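# Flip the toast in the pan with a spatula

## Task

Use the steel spatula (turner) to flip the toast slice so it ends flat inside the frying pan with its browned side facing up; letting it fall or tip over from higher than about a finger's width may be judged a drop. Afterwards put the turner down on the table, away from both the pan and the toast and not lying on the hot plate. The hand and arm may never make contact with the toast or the pan (handle included); any such contact fails the task immediately. The pan and hot plate are loose, and the pan must finish level and centred on the hot plate. At the end the hand must neither grip the turner at all nor bear much of its weight: release it and withdraw.

## Robot and tools

Robot: one arm ending in a five-fingered right hand. A fixed bracket on the little-finger side of the wrist sticks out and can strike things. The hand point is a spot 0.05 m in front of the palm where index pad and thumb tip meet in a pinch. Its own axes: +z runs along the straightened fingers (fingertips reach 0.06-0.07 m past it), +y points out of the palm, +x runs across the palm toward the little finger. The bracket reaches 0.03 m beyond the point along +y and 0.11 m across the palm.

Scene frame: origin on the table top under the arm base, +z up, +y to the left when facing along +x. Results print the hand point position in metres and orientation as a quaternion (w,x,y,z), plus velocities, joint positions and torques, and wrist force/torque in the hand's own axes (noisy, offset up to about 5.5 N, saturating near 100 N; a push from a surface reads as force pointing back into the arm). Hand readings give six values each, ordered like the hand numbers below: hand_measured (position), hand_stopped_by (moving, target, force, stalled, fault), hand_load_n (positive when something pushes a finger open; a lost grip shows as loads near 0).

A command row is one list of 14 numbers, each in [-1, 1], for the single arm: dx, dy, dz, rx, ry, rz, little, ring, middle, index, thumb_bend, thumb_turn, force_limit, speed. The first six are an offset, not a pose: they are measured in the hand point's own axes from the pose shown in the latest result (or from the current pose if no result has shown it yet, or for a later call in the same reply). Every row counts from that same starting pose, not from the previous row. A value of 1.0 equals 0.6 m, or 180 degrees for rx, ry, rz, which together form one rotation vector. All zeros therefore drives the hand back to that reference pose; it is not a pause. The finger numbers are absolute targets: +1 straight/open, -1 curled shut; thumb_turn +1 is beside the palm, -1 in front facing the fingers. A pinch is roughly index -0.22, thumb_bend -0.75, thumb_turn -0.57. force_limit maps -1..+1 to about 0..10 N at the fingertip (0..15 N for thumb motors) and only halts closing. speed maps -1..+1 to nearly zero..full (0.6 s for a full finger travel); close at -0.9 or slower for a gentle grip. A motor moves only when its target changes by at least 0.01, then locks; to loosen, send a target more open than hand_measured. With the thumb turned fully in front, the whole hand can wrap objects 0.035-0.08 m wide.

Tools:
- execute_actions {"actions": [...], "pictures": bool}: an empty list just reports the state; one item {"rows": [[14 numbers], ...], "steps": n} plays up to 15 rows for up to 15 steps of 1/30 s (default 15, last row repeated); or one item {"steps": n} (up to 300) waits, counted from the previous result.
- move {"target": [14 numbers], "speed": m/s 0.002-0.5 (default 0.25; turning limited to twice that in rad/s), "stop_force": N 13-80, optional}: straight path lasting 0.5-10 s toward the offset target; hand numbers are sent at the start. It does not avoid obstacles. With stop_force the path halts when the wrist sensor feels that much extra push along the travel line, then backs off 2 steps; only trust it with very slow, non-rotating moves, and omit it when moving away from something you press on. The result adds a move: line (done, contact, off_target, moving, held, fault) and any limits such as paced or held, plus the distance to target.
- wait {"seconds": 0-10}: lets time pass.
- zoom_image {"camera", "region": [x0,y0,x1,y1]} in pixels, at most 504x504, of cam_head_left, cam_head_right, cam_high, cam_low (896x504) or cam_wrist (504x504).
- show_instructions: shows the reference pages.
- finished_scene {"scene": number}: ends and grades the current scene; irreversible.

Motion notes: each step the command is clipped to within 100 mm and 16 degrees of the measured pose, and commands lag about 0.17 s, so large moves may finish short; check the printed pose and send the remainder. "pose unreachable" or HELD marks steps the clearance check changed or blocked. The base mount counts as arm for that check.

Hazards: the arm is stiff, so pressing even slightly beyond contact can trigger a fault stop (joint torque at its limit, or 150 N outside force), freezing the arm for 10 s. Approach surfaces slowly. Holding loads heats motors; at 85 C the brakes lock until cooled. Never let hand or arm brush the pan, its handle or the toast; slide the spatula under the toast instead, keep the pan centred and level on the loose hot plate, avoid dropping the slice from height, keep everything on the table, and finish with the turner released on the table clear of the pan, toast and plate, hand moved away.

Each tool is called as a command line: name --argument value for each argument, lists and objects as JSON in quotes; but a table of rows of numbers goes row by row, as --pt "numbers of a row", without its own name.

Reference images:

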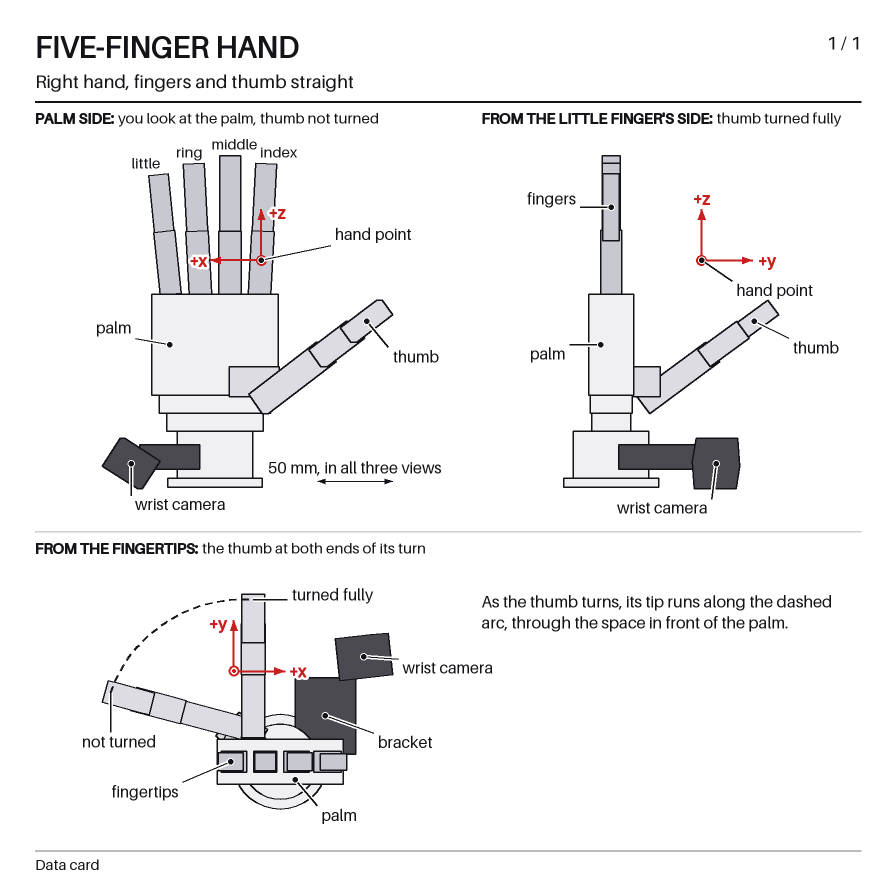

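## Session

execute_actions --actions '[]'

Scene clock: 0.00 s of 6003.00 s.
end_effector_position=(+0.3861, +0.2696, +0.2883) hand_measured=(+1.000, +1.000, +1.000, +1.000, +1.000, +1.000) hand_load_n=(+0.0, +0.0, +0.0, +0.0, +0.0, +0.0) hand_stopped_by=(target, target, target, target, target, target) hand_force_limit=0.00 hand_speed=-0.80 end_effector_quat_wxyz=(+0.030, +0.922, -0.361, +0.139) end_effector_velocity=(-0.000, -0.000, +0.001) end_effector_angular_velocity=(-0.000, -0.000, +0.001)
Joint positions: [ 0.322 -1.458  1.852  1.007  1.785 -3.633]
Joint velocities: [ 0.    -0.001 -0.     0.001  0.    -0.001]
Joint torques (N m, as the arm reports them, + toward a larger angle): no reading
Wrist force (N, on the end effector, along its own x y z axes, offset not removed): no reading
Wrist torque (N m, same axes, about the end effector's origin, offset not removed): no reading
Hand target: +0.386, +0.270, +0.288; +0.030, +0.922, -0.361, +0.139

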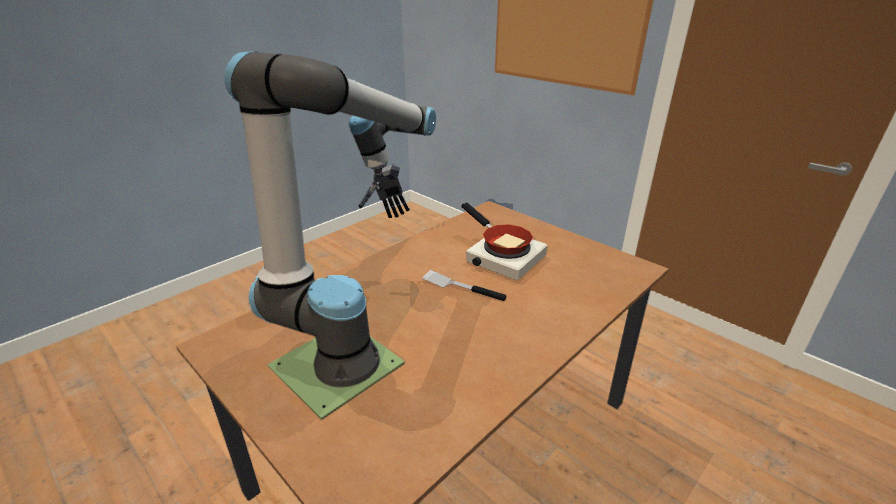

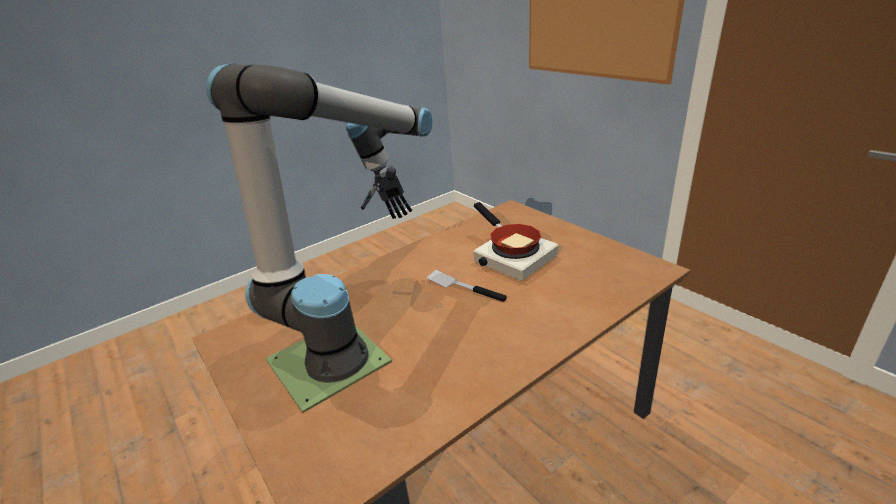

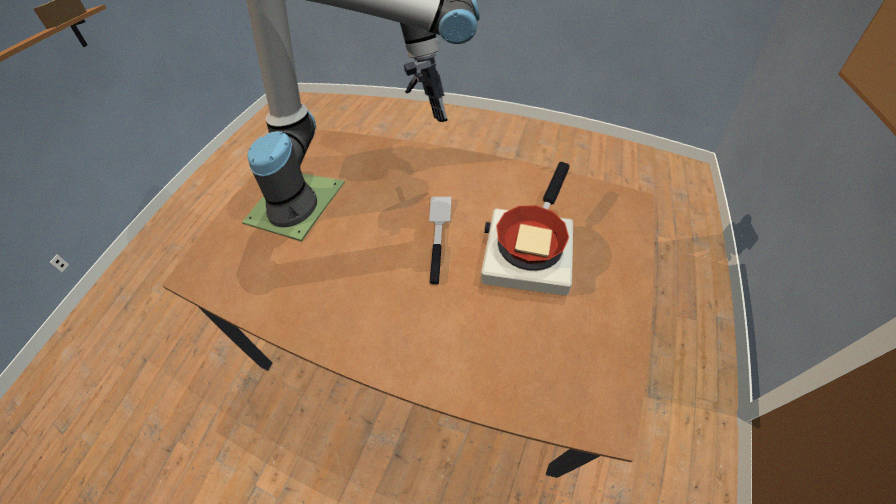

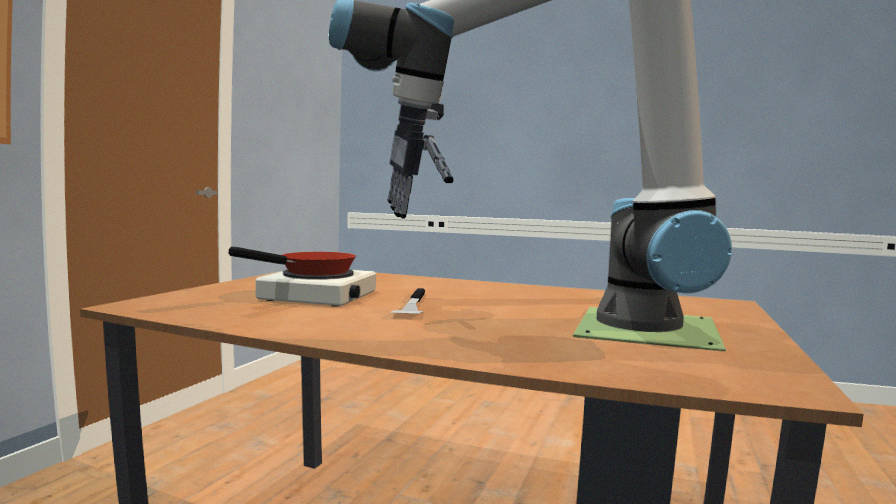

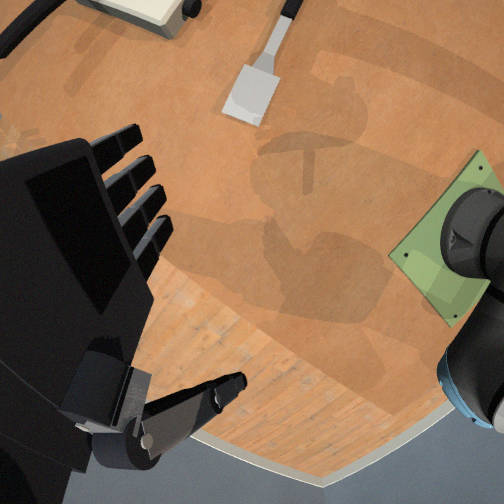

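zoom_image --camera "cam_high" --region '[400,150,620,310]'

zoom_image --camera "cam_low" --region '[220,230,460,330]'

zoom_image --camera "cam_head_left" --region '[410,195,570,315]'

Region (400, 150, 620, 310) of cam_high's 896x504 image, scaled by 2.291, with more detail than that image has; it fills the top 367 rows of this view, and the rest is white.

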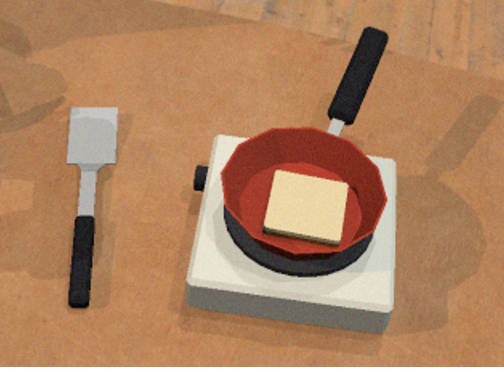

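Region (220, 230, 460, 330) of cam_low's 896x504 image, scaled by 2.100, with more detail than that image has; it fills the top 210 rows of this view, and the rest is white.

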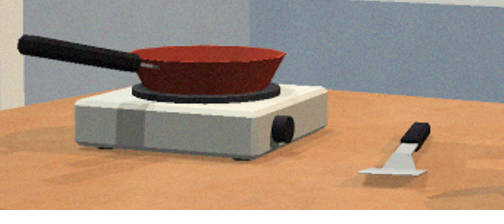

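Region (410, 195, 570, 315) of cam_head_left's 896x504 image, scaled by 3.150, with more detail than that image has; it fills the top 378 rows of this view, and the rest is white.

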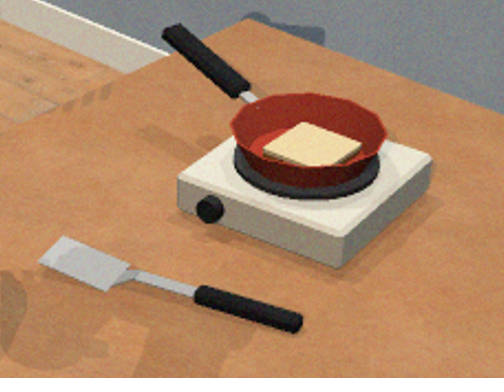

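move --target '[0.517,0.172,0.434,0.205,-0.013,0.192,0.2,0.2,0.2,0.2,-0.3,-1,0.5,0]'

zoom_image --camera "cam_low" --region '[330,170,530,330]'

Scene clock: 23.53 s of 6003.00 s.
end_effector_position=(+0.5952, -0.0495, +0.1194) hand_measured=(+0.200, +0.200, +0.200, +0.200, -0.300, -1.000) hand_load_n=(+0.0, +0.0, +0.0, +0.0, +0.0, +0.0) hand_stopped_by=(target, target, target, target, target, target) hand_force_limit=0.50 hand_speed=0.00 end_effector_quat_wxyz=(-0.309, +0.740, -0.553, +0.227) end_effector_velocity=(+0.002, -0.001, -0.001) end_effector_angular_velocity=(+0.003, -0.003, -0.000)
Joint positions: [-0.663 -1.36   2.091  0.31   0.963 -3.887]
Joint velocities: [-0.002  0.004 -0.001 -0.004 -0.005  0.001]
Joint torques (N m, as the arm reports them, + toward a larger angle): [-11.05 -26.51 -40.08  -0.2   -3.72   3.69]
Wrist force (N, on the end effector, along its own x y z axes, offset not removed): [-0.6 0.3 4.0]
Wrist torque (N m, same axes, about the end effector's origin, offset not removed): [-0.19 -0.10 -0.23]
Hand target: +0.595, -0.050, +0.119; -0.309, +0.740, -0.553, +0.227
Off the commanded pose: 0.001 m, 0 deg.
After step 90, 18.10 s passed at rest.
move: done
camera_calibration (this result's frames):
cam_wrist: T_world_to_cam=[[-0.739519, -0.102904, -0.665223, 0.505329], [-0.518402, 0.717453, 0.465317, 0.289724], [0.429384, 0.688964, -0.583916, -0.0245129], [0, 0, 0, 1]] pos_world=[0.534419, -0.138975, 0.187029]

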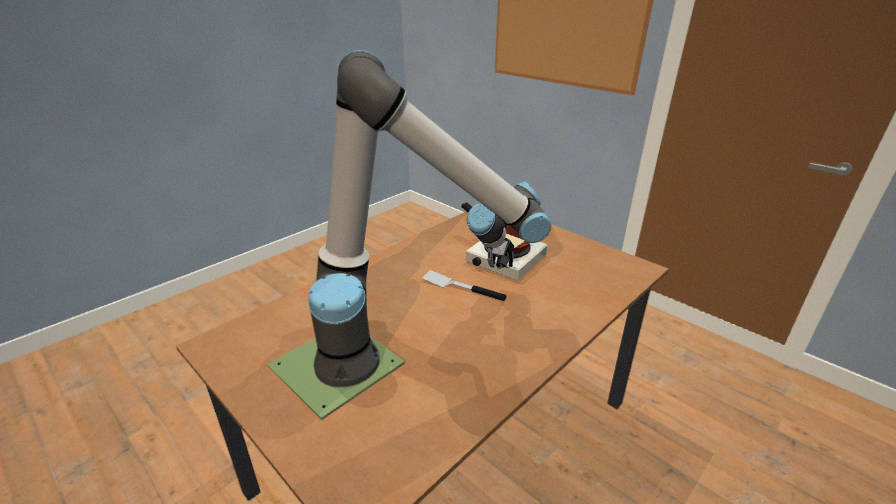

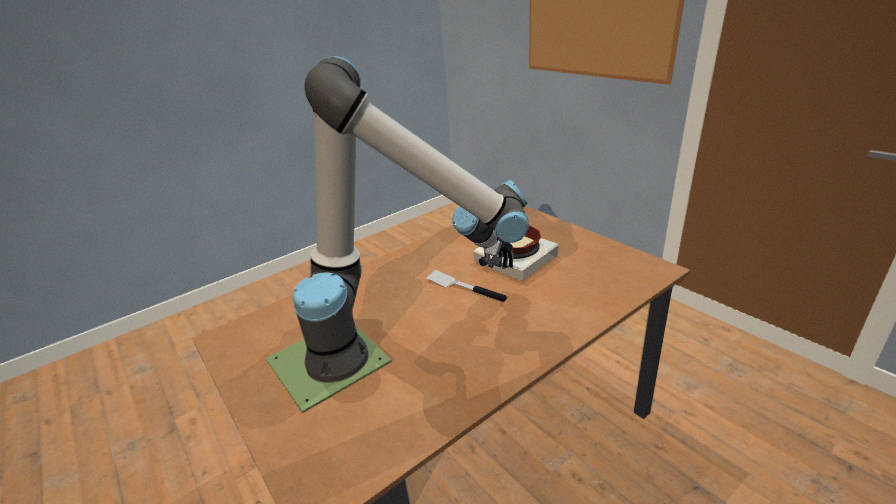

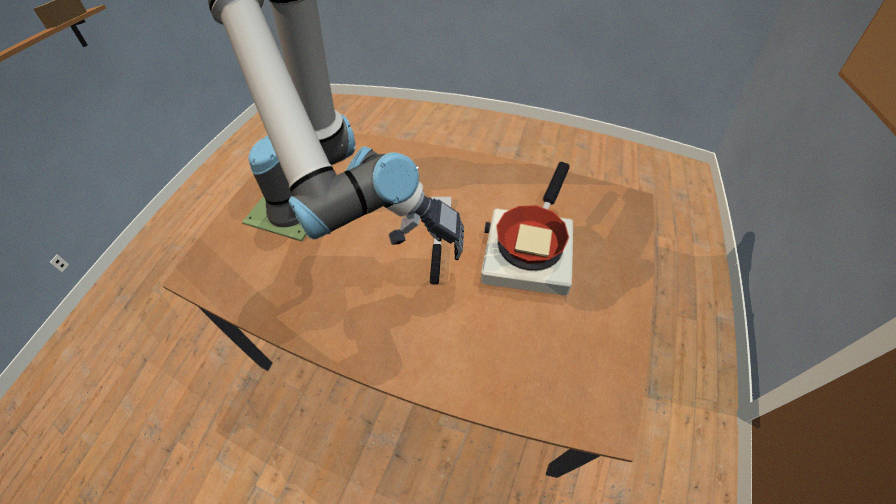

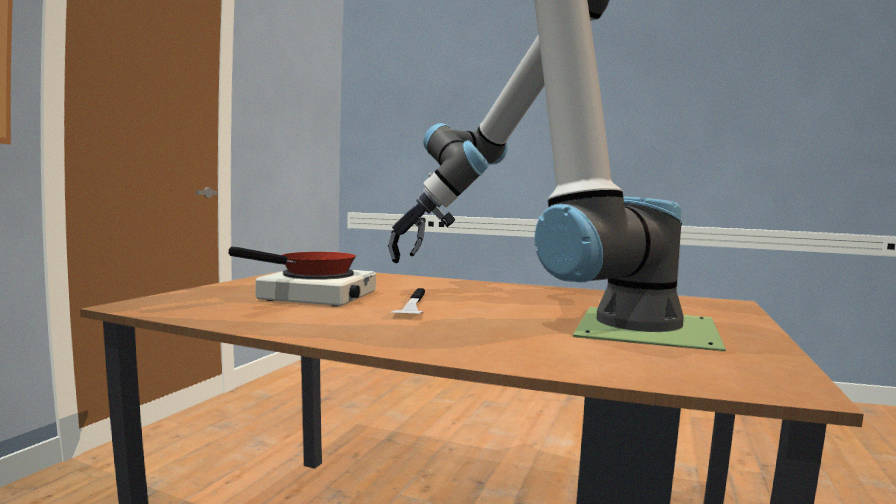

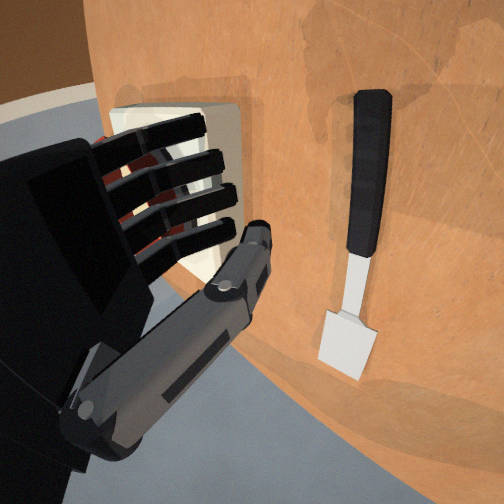

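Region (330, 170, 530, 330) of cam_low's 896x504 image, scaled by 2.520, with more detail than that image has; it fills the top 403 rows of this view, and the rest is white.

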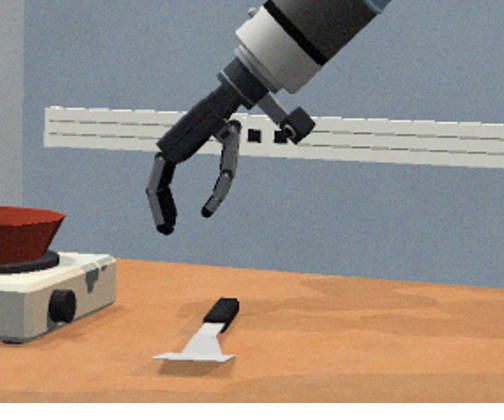

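move --target '[0,0.119,0.034,0.067,0,0,0.2,0.2,0.2,0.2,-0.1,-1,0.5,0]'

zoom_image --camera "cam_low" --region '[360,230,480,330]'

Scene clock: 27.27 s of 6003.00 s.
end_effector_position=(+0.5609, -0.0593, +0.0549) hand_measured=(+0.200, +0.200, +0.200, +0.200, -0.100, -1.000) hand_load_n=(+0.0, +0.0, +0.0, +0.0, +0.0, +0.0) hand_stopped_by=(target, target, target, target, target, target) hand_force_limit=0.50 hand_speed=0.00 end_effector_quat_wxyz=(-0.384, +0.704, -0.526, +0.284) end_effector_velocity=(-0.001, -0.001, -0.002) end_effector_angular_velocity=(+0.003, -0.010, -0.001)
Joint positions: [-0.826 -1.327  2.288  0.     0.729 -3.938]
Joint velocities: [-0.008  0.004  0.007 -0.015 -0.011 -0.001]
Joint torques (N m, as the arm reports them, + toward a larger angle): [ -7.86 -24.74  -7.36  -0.5   -3.84  -4.3 ]
Wrist force (N, on the end effector, along its own x y z axes, offset not removed): [0.3 -0.5 2.5]
Wrist torque (N m, same axes, about the end effector's origin, offset not removed): [-0.24 -0.24 -0.12]
Hand target: +0.561, -0.059, +0.055; -0.385, +0.703, -0.526, +0.284
Off the commanded pose: 0.000 m, 0 deg.
move: done
camera_calibration (this result's frames):
cam_wrist: T_world_to_cam=[[-0.591636, -0.0579718, -0.804118, 0.363314], [-0.604369, 0.692017, 0.394779, 0.359562], [0.533577, 0.71955, -0.444459, -0.104976], [0, 0, 0, 1]] pos_world=[0.48827, -0.152226, 0.103543]

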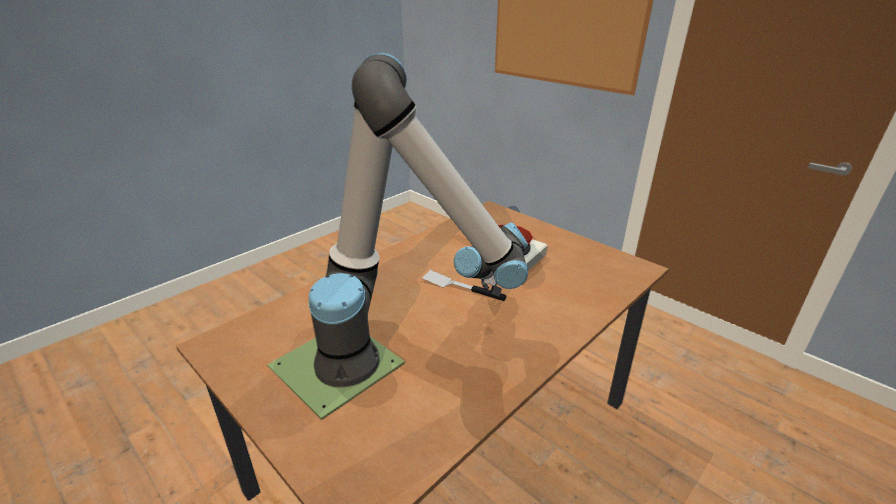

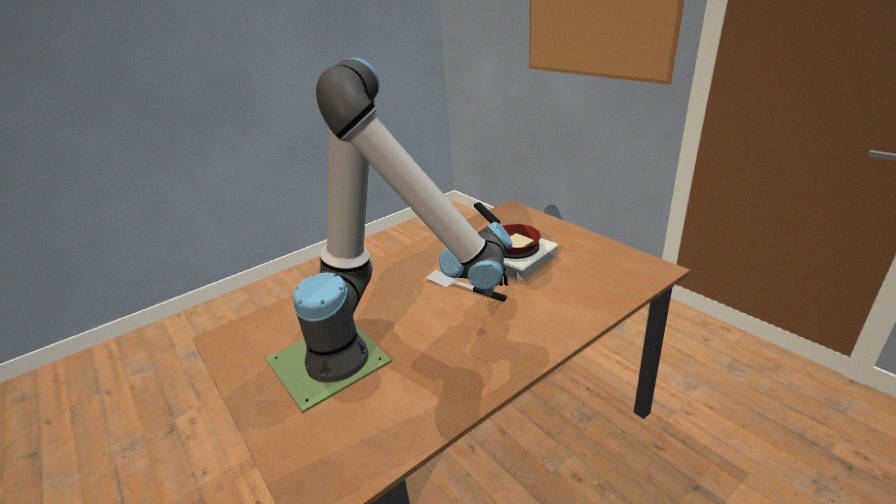

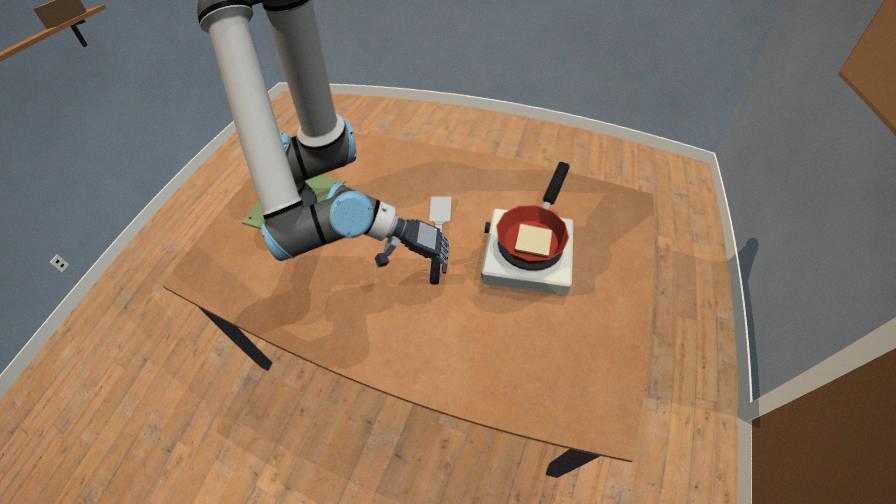

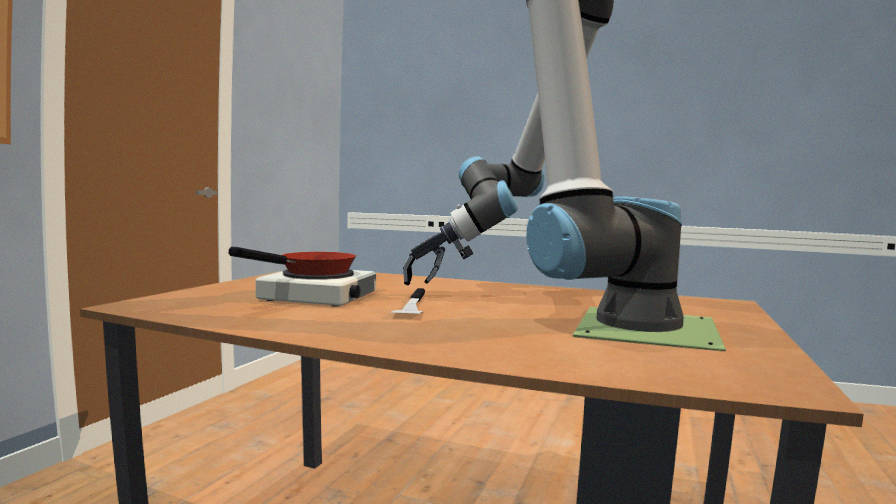

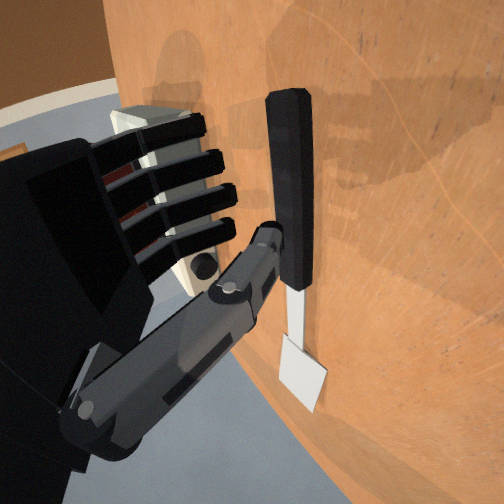

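Region (360, 230, 480, 330) of cam_low's 896x504 image, scaled by 4.200, with more detail than that image has.

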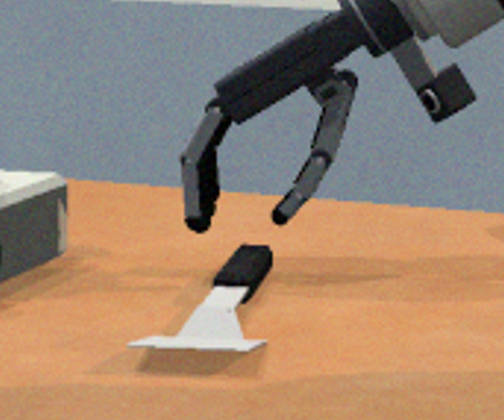

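move --target '[0,0.052,0.034,0,0,0,0.2,0.2,0.2,0.2,-0.1,-1,0.5,0]' --speed 0.02 --stop_force 13

zoom_image --camera "cam_low" --region '[360,230,480,330]'

Scene clock: 31.43 s of 6003.00 s.
end_effector_position=(+0.5609, -0.0590, +0.0205) hand_measured=(+0.200, +0.200, +0.200, +0.200, -0.100, -1.000) hand_load_n=(+0.0, +0.0, -1.0, +0.0, +0.0, +0.0) hand_stopped_by=(target, target, target, target, target, target) hand_force_limit=0.50 hand_speed=0.00 end_effector_quat_wxyz=(-0.384, +0.704, -0.526, +0.284) end_effector_velocity=(-0.001, +0.000, +0.004) end_effector_angular_velocity=(-0.001, +0.004, -0.002)
Joint positions: [-0.825 -1.265  2.303 -0.078  0.729 -3.936]
Joint velocities: [ 0.    -0.01   0.     0.012  0.004 -0.   ]
Joint torques (N m, as the arm reports them, + toward a larger angle): [  6.75 -40.75 -18.49   5.43   5.87   1.62]
Wrist force (N, on the end effector, along its own x y z axes, offset not removed): [-2.4 -27.4 -19.0]
Wrist torque (N m, same axes, about the end effector's origin, offset not removed): [1.18 1.00 -1.03]
Hand target: +0.561, -0.059, +0.021; -0.384, +0.704, -0.526, +0.284
Off the commanded pose: 0.003 m, 0 deg.
move: contact
camera_calibration (this result's frames):
cam_wrist: T_world_to_cam=[[-0.591625, -0.0578088, -0.804138, 0.335713], [-0.604449, 0.691837, 0.394973, 0.372898], [0.533499, 0.719736, -0.44425, -0.120455], [0, 0, 0, 1]] pos_world=[0.488277, -0.151881, 0.0691632]

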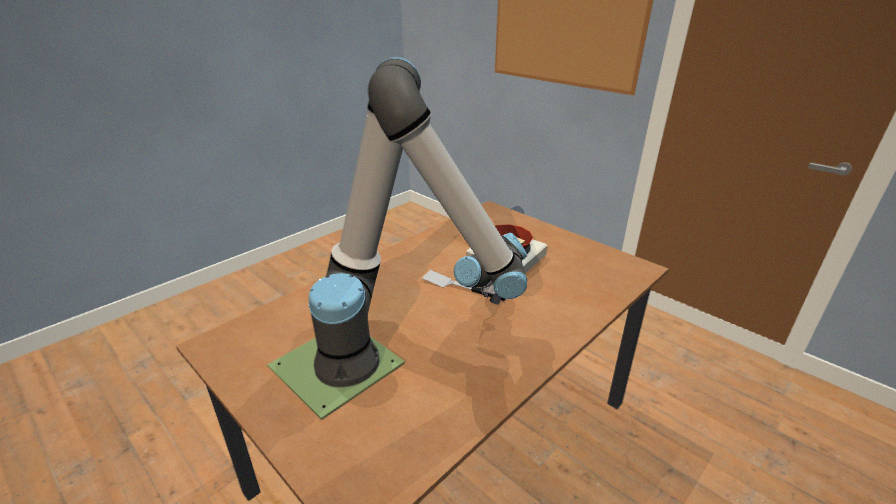

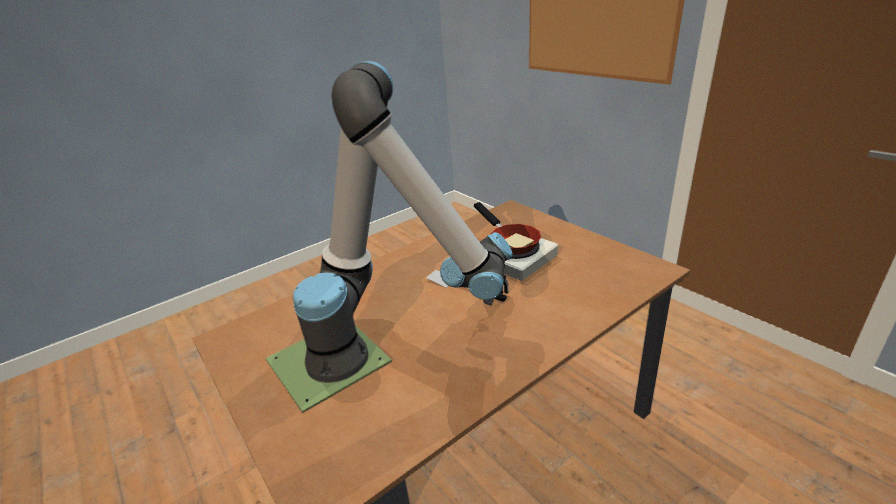

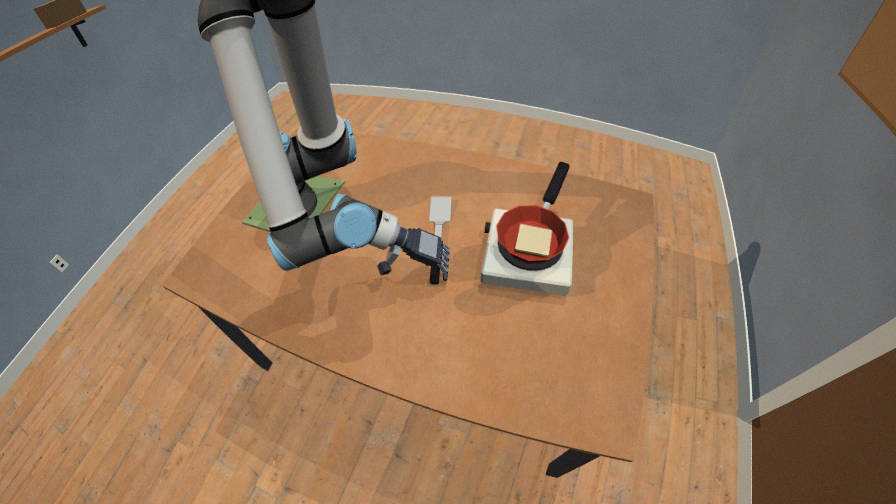

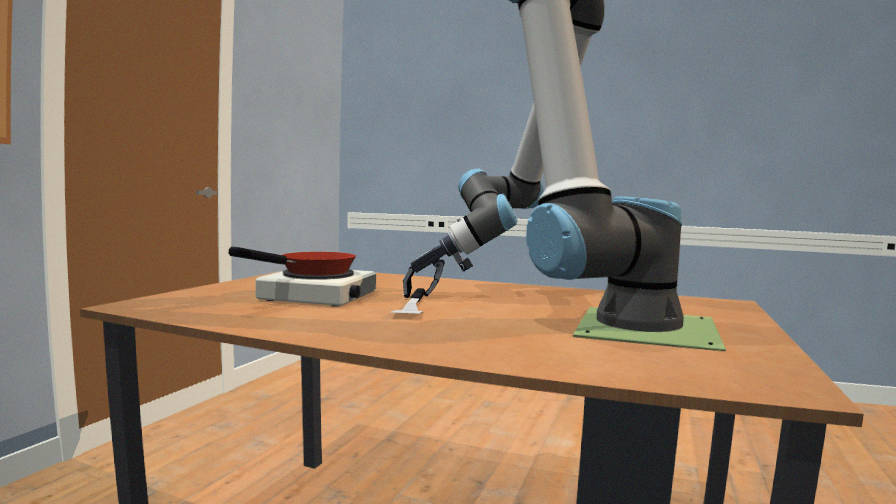

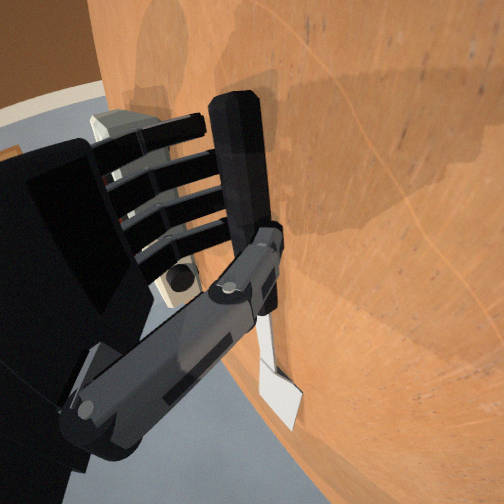

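Region (360, 230, 480, 330) of cam_low's 896x504 image, scaled by 4.200, with more detail than that image has.

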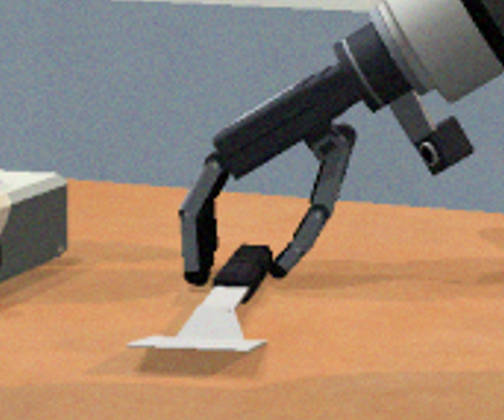

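execute_actions --actions '[{"rows":[[0,0,0,0.035,0,0,0.15,0.15,0.15,0.15,-0.1,-1,0.5,-0.8]]}]' --pictures false

move --target '[0,0,0,0,0,0,0.15,0.15,-0.6,-0.6,-0.3,-1,0.8,-0.85]'

zoom_image --camera "cam_low" --region '[360,230,480,330]'

Scene clock: 36.30 s of 6003.00 s.
end_effector_position=(+0.5608, -0.0589, +0.0207) hand_measured=(+0.150, +0.150, +0.150, +0.150, -0.100, -1.000) hand_load_n=(+0.0, +0.0, +0.0, +0.0, +0.0, +0.0) hand_stopped_by=(target, target, target, target, target, target) hand_force_limit=0.50 hand_speed=-0.80 end_effector_quat_wxyz=(-0.421, +0.682, -0.510, +0.311) end_effector_velocity=(+0.001, -0.000, -0.001) end_effector_angular_velocity=(+0.009, -0.030, -0.004)
Joint positions: [-0.873 -1.262  2.349 -0.2    0.625 -3.904]
Joint velocities: [-0.011  0.002  0.014 -0.046 -0.027  0.021]
Joint torques (N m, as the arm reports them, + toward a larger angle): [-11.29 -30.01  -4.97   0.38  -3.39   3.34]
Wrist force (N, on the end effector, along its own x y z axes, offset not removed): [-2.6 -0.5 3.0]
Wrist torque (N m, same axes, about the end effector's origin, offset not removed): [-0.20 0.25 -0.35]
Hand target: +0.561, -0.059, +0.021; -0.423, +0.681, -0.510, +0.312
Off the commanded pose: 0.000 m, 0 deg.
Steps of this call (steps 1 to 90: nothing new was sent; then 1.37 s passed at rest; steps 91 to 105: all 15 steps of this action). Readings (end_effector_position | what the end effector reports):
91: (+0.5609, -0.0592, +0.0213) | hand_measured=(+0.200, +0.200, +0.200, +0.200, -0.100, -1.000) hand_load_n=(+0.0, +0.0, +0.0, +0.0, +0.0, +0.0) hand_stopped_by=(moving, moving, moving, moving, target, target) hand_force_limit=0.50 hand_speed=-0.80
92: (+0.5598, -0.0592, +0.0209) | hand_measured=(+0.200, +0.200, +0.200, +0.200, -0.100, -1.000) hand_load_n=(+0.0, +0.0, +0.0, +0.0, +0.0, +0.0) hand_stopped_by=(moving, moving, moving, moving, target, target) hand_force_limit=0.50 hand_speed=-0.80
94: (+0.5593, -0.0589, +0.0207) | hand_measured=(+0.190, +0.190, +0.192, +0.190, -0.100, -1.000) hand_load_n=(+0.0, +0.0, +5.0, +0.0, +0.0, +0.0) hand_stopped_by=(moving, moving, moving, moving, target, target) hand_force_limit=0.50 hand_speed=-0.80
98: (+0.5601, -0.0589, +0.0209) | hand_measured=(+0.150, +0.150, +0.150, +0.150, -0.100, -1.000) hand_load_n=(+0.0, +0.0, +0.0, +0.0, +0.0, +0.0) hand_stopped_by=(moving, moving, moving, moving, target, target) hand_force_limit=0.50 hand_speed=-0.80
105: the state above

Scene clock: 37.80 s of 6003.00 s.
end_effector_position=(+0.5609, -0.0589, +0.0206) hand_measured=(+0.150, +0.150, -0.004, -0.028, -0.232, -1.000) hand_load_n=(+0.0, +0.0, +8.5, +10.5, +13.0, -1.0) hand_stopped_by=(target, target, force, force, force, target) hand_force_limit=0.80 hand_speed=-0.85 end_effector_quat_wxyz=(-0.422, +0.682, -0.510, +0.312) end_effector_velocity=(+0.000, +0.000, -0.000) end_effector_angular_velocity=(+0.002, -0.000, +0.001)
Joint positions: [-0.874 -1.261  2.351 -0.205  0.623 -3.902]
Joint velocities: [ 0.     0.001 -0.     0.    -0.001  0.   ]
Joint torques (N m, as the arm reports them, + toward a larger angle): [  7.83 -32.07 -29.72   3.87   0.54  -4.06]
Wrist force (N, on the end effector, along its own x y z axes, offset not removed): [0.9 1.9 5.3]
Wrist torque (N m, same axes, about the end effector's origin, offset not removed): [-0.05 -0.39 -0.09]
Hand target: +0.561, -0.059, +0.021; -0.422, +0.682, -0.510, +0.312
Off the commanded pose: 0.000 m, 0 deg.
move: done
camera_calibration (this result's frames):
cam_wrist: T_world_to_cam=[[-0.504177, -0.0312869, -0.863033, 0.289476], [-0.643241, 0.680414, 0.35111, 0.394851], [0.576235, 0.73216, -0.363174, -0.145355], [0, 0, 0, 1]] pos_world=[0.48369, -0.153182, 0.0584022]

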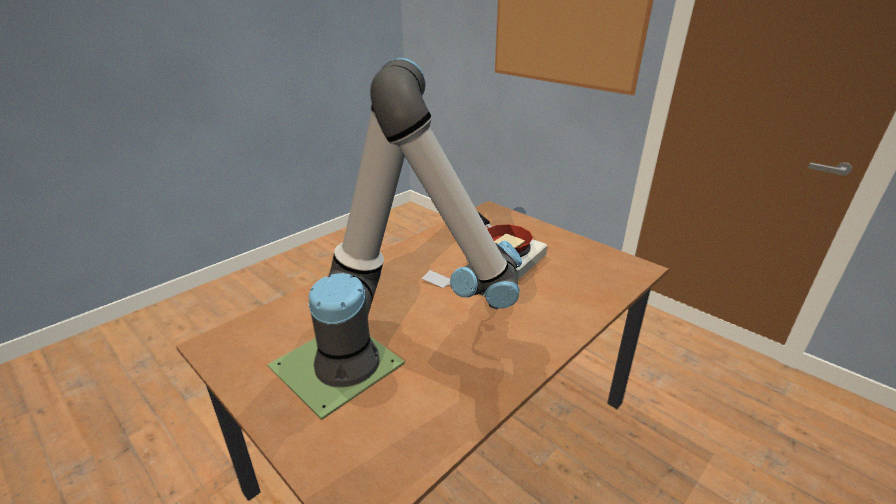

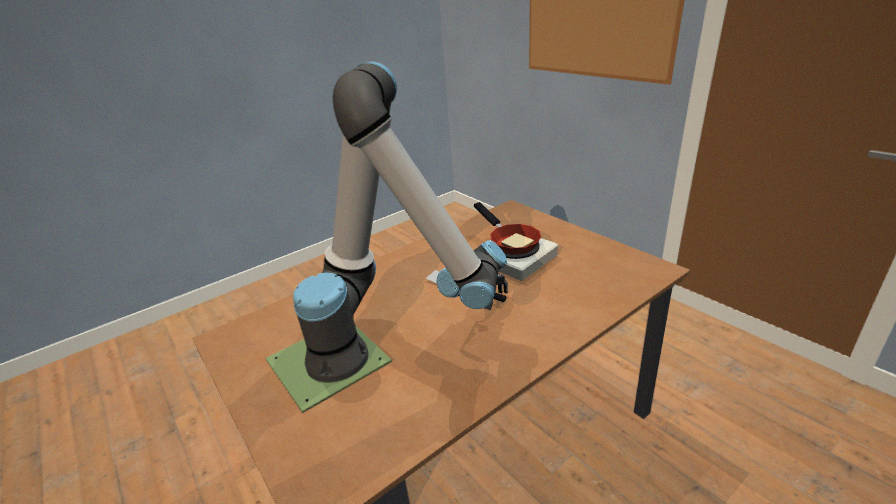

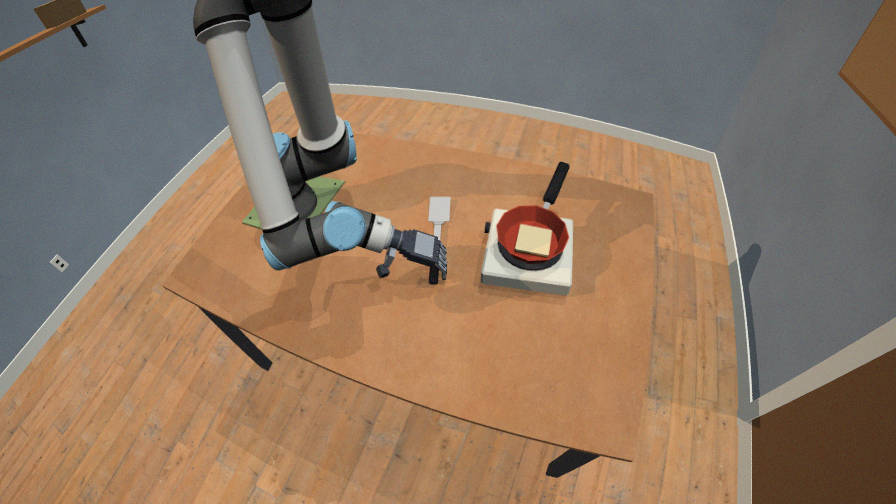

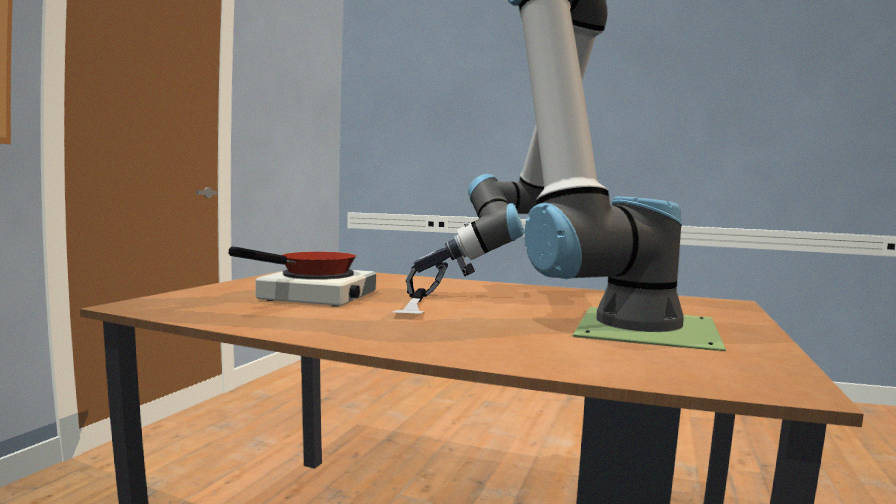

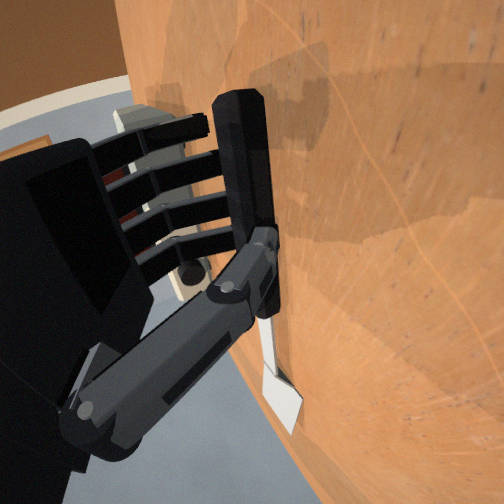

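Region (360, 230, 480, 330) of cam_low's 896x504 image, scaled by 4.200, with more detail than that image has.

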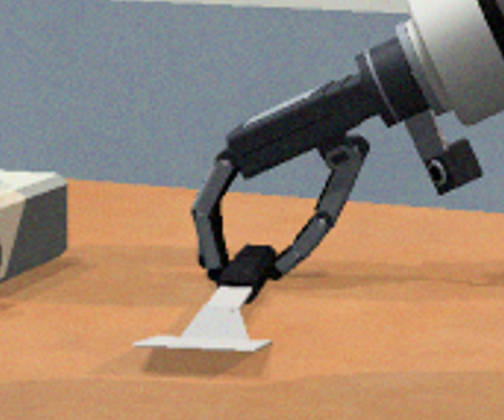

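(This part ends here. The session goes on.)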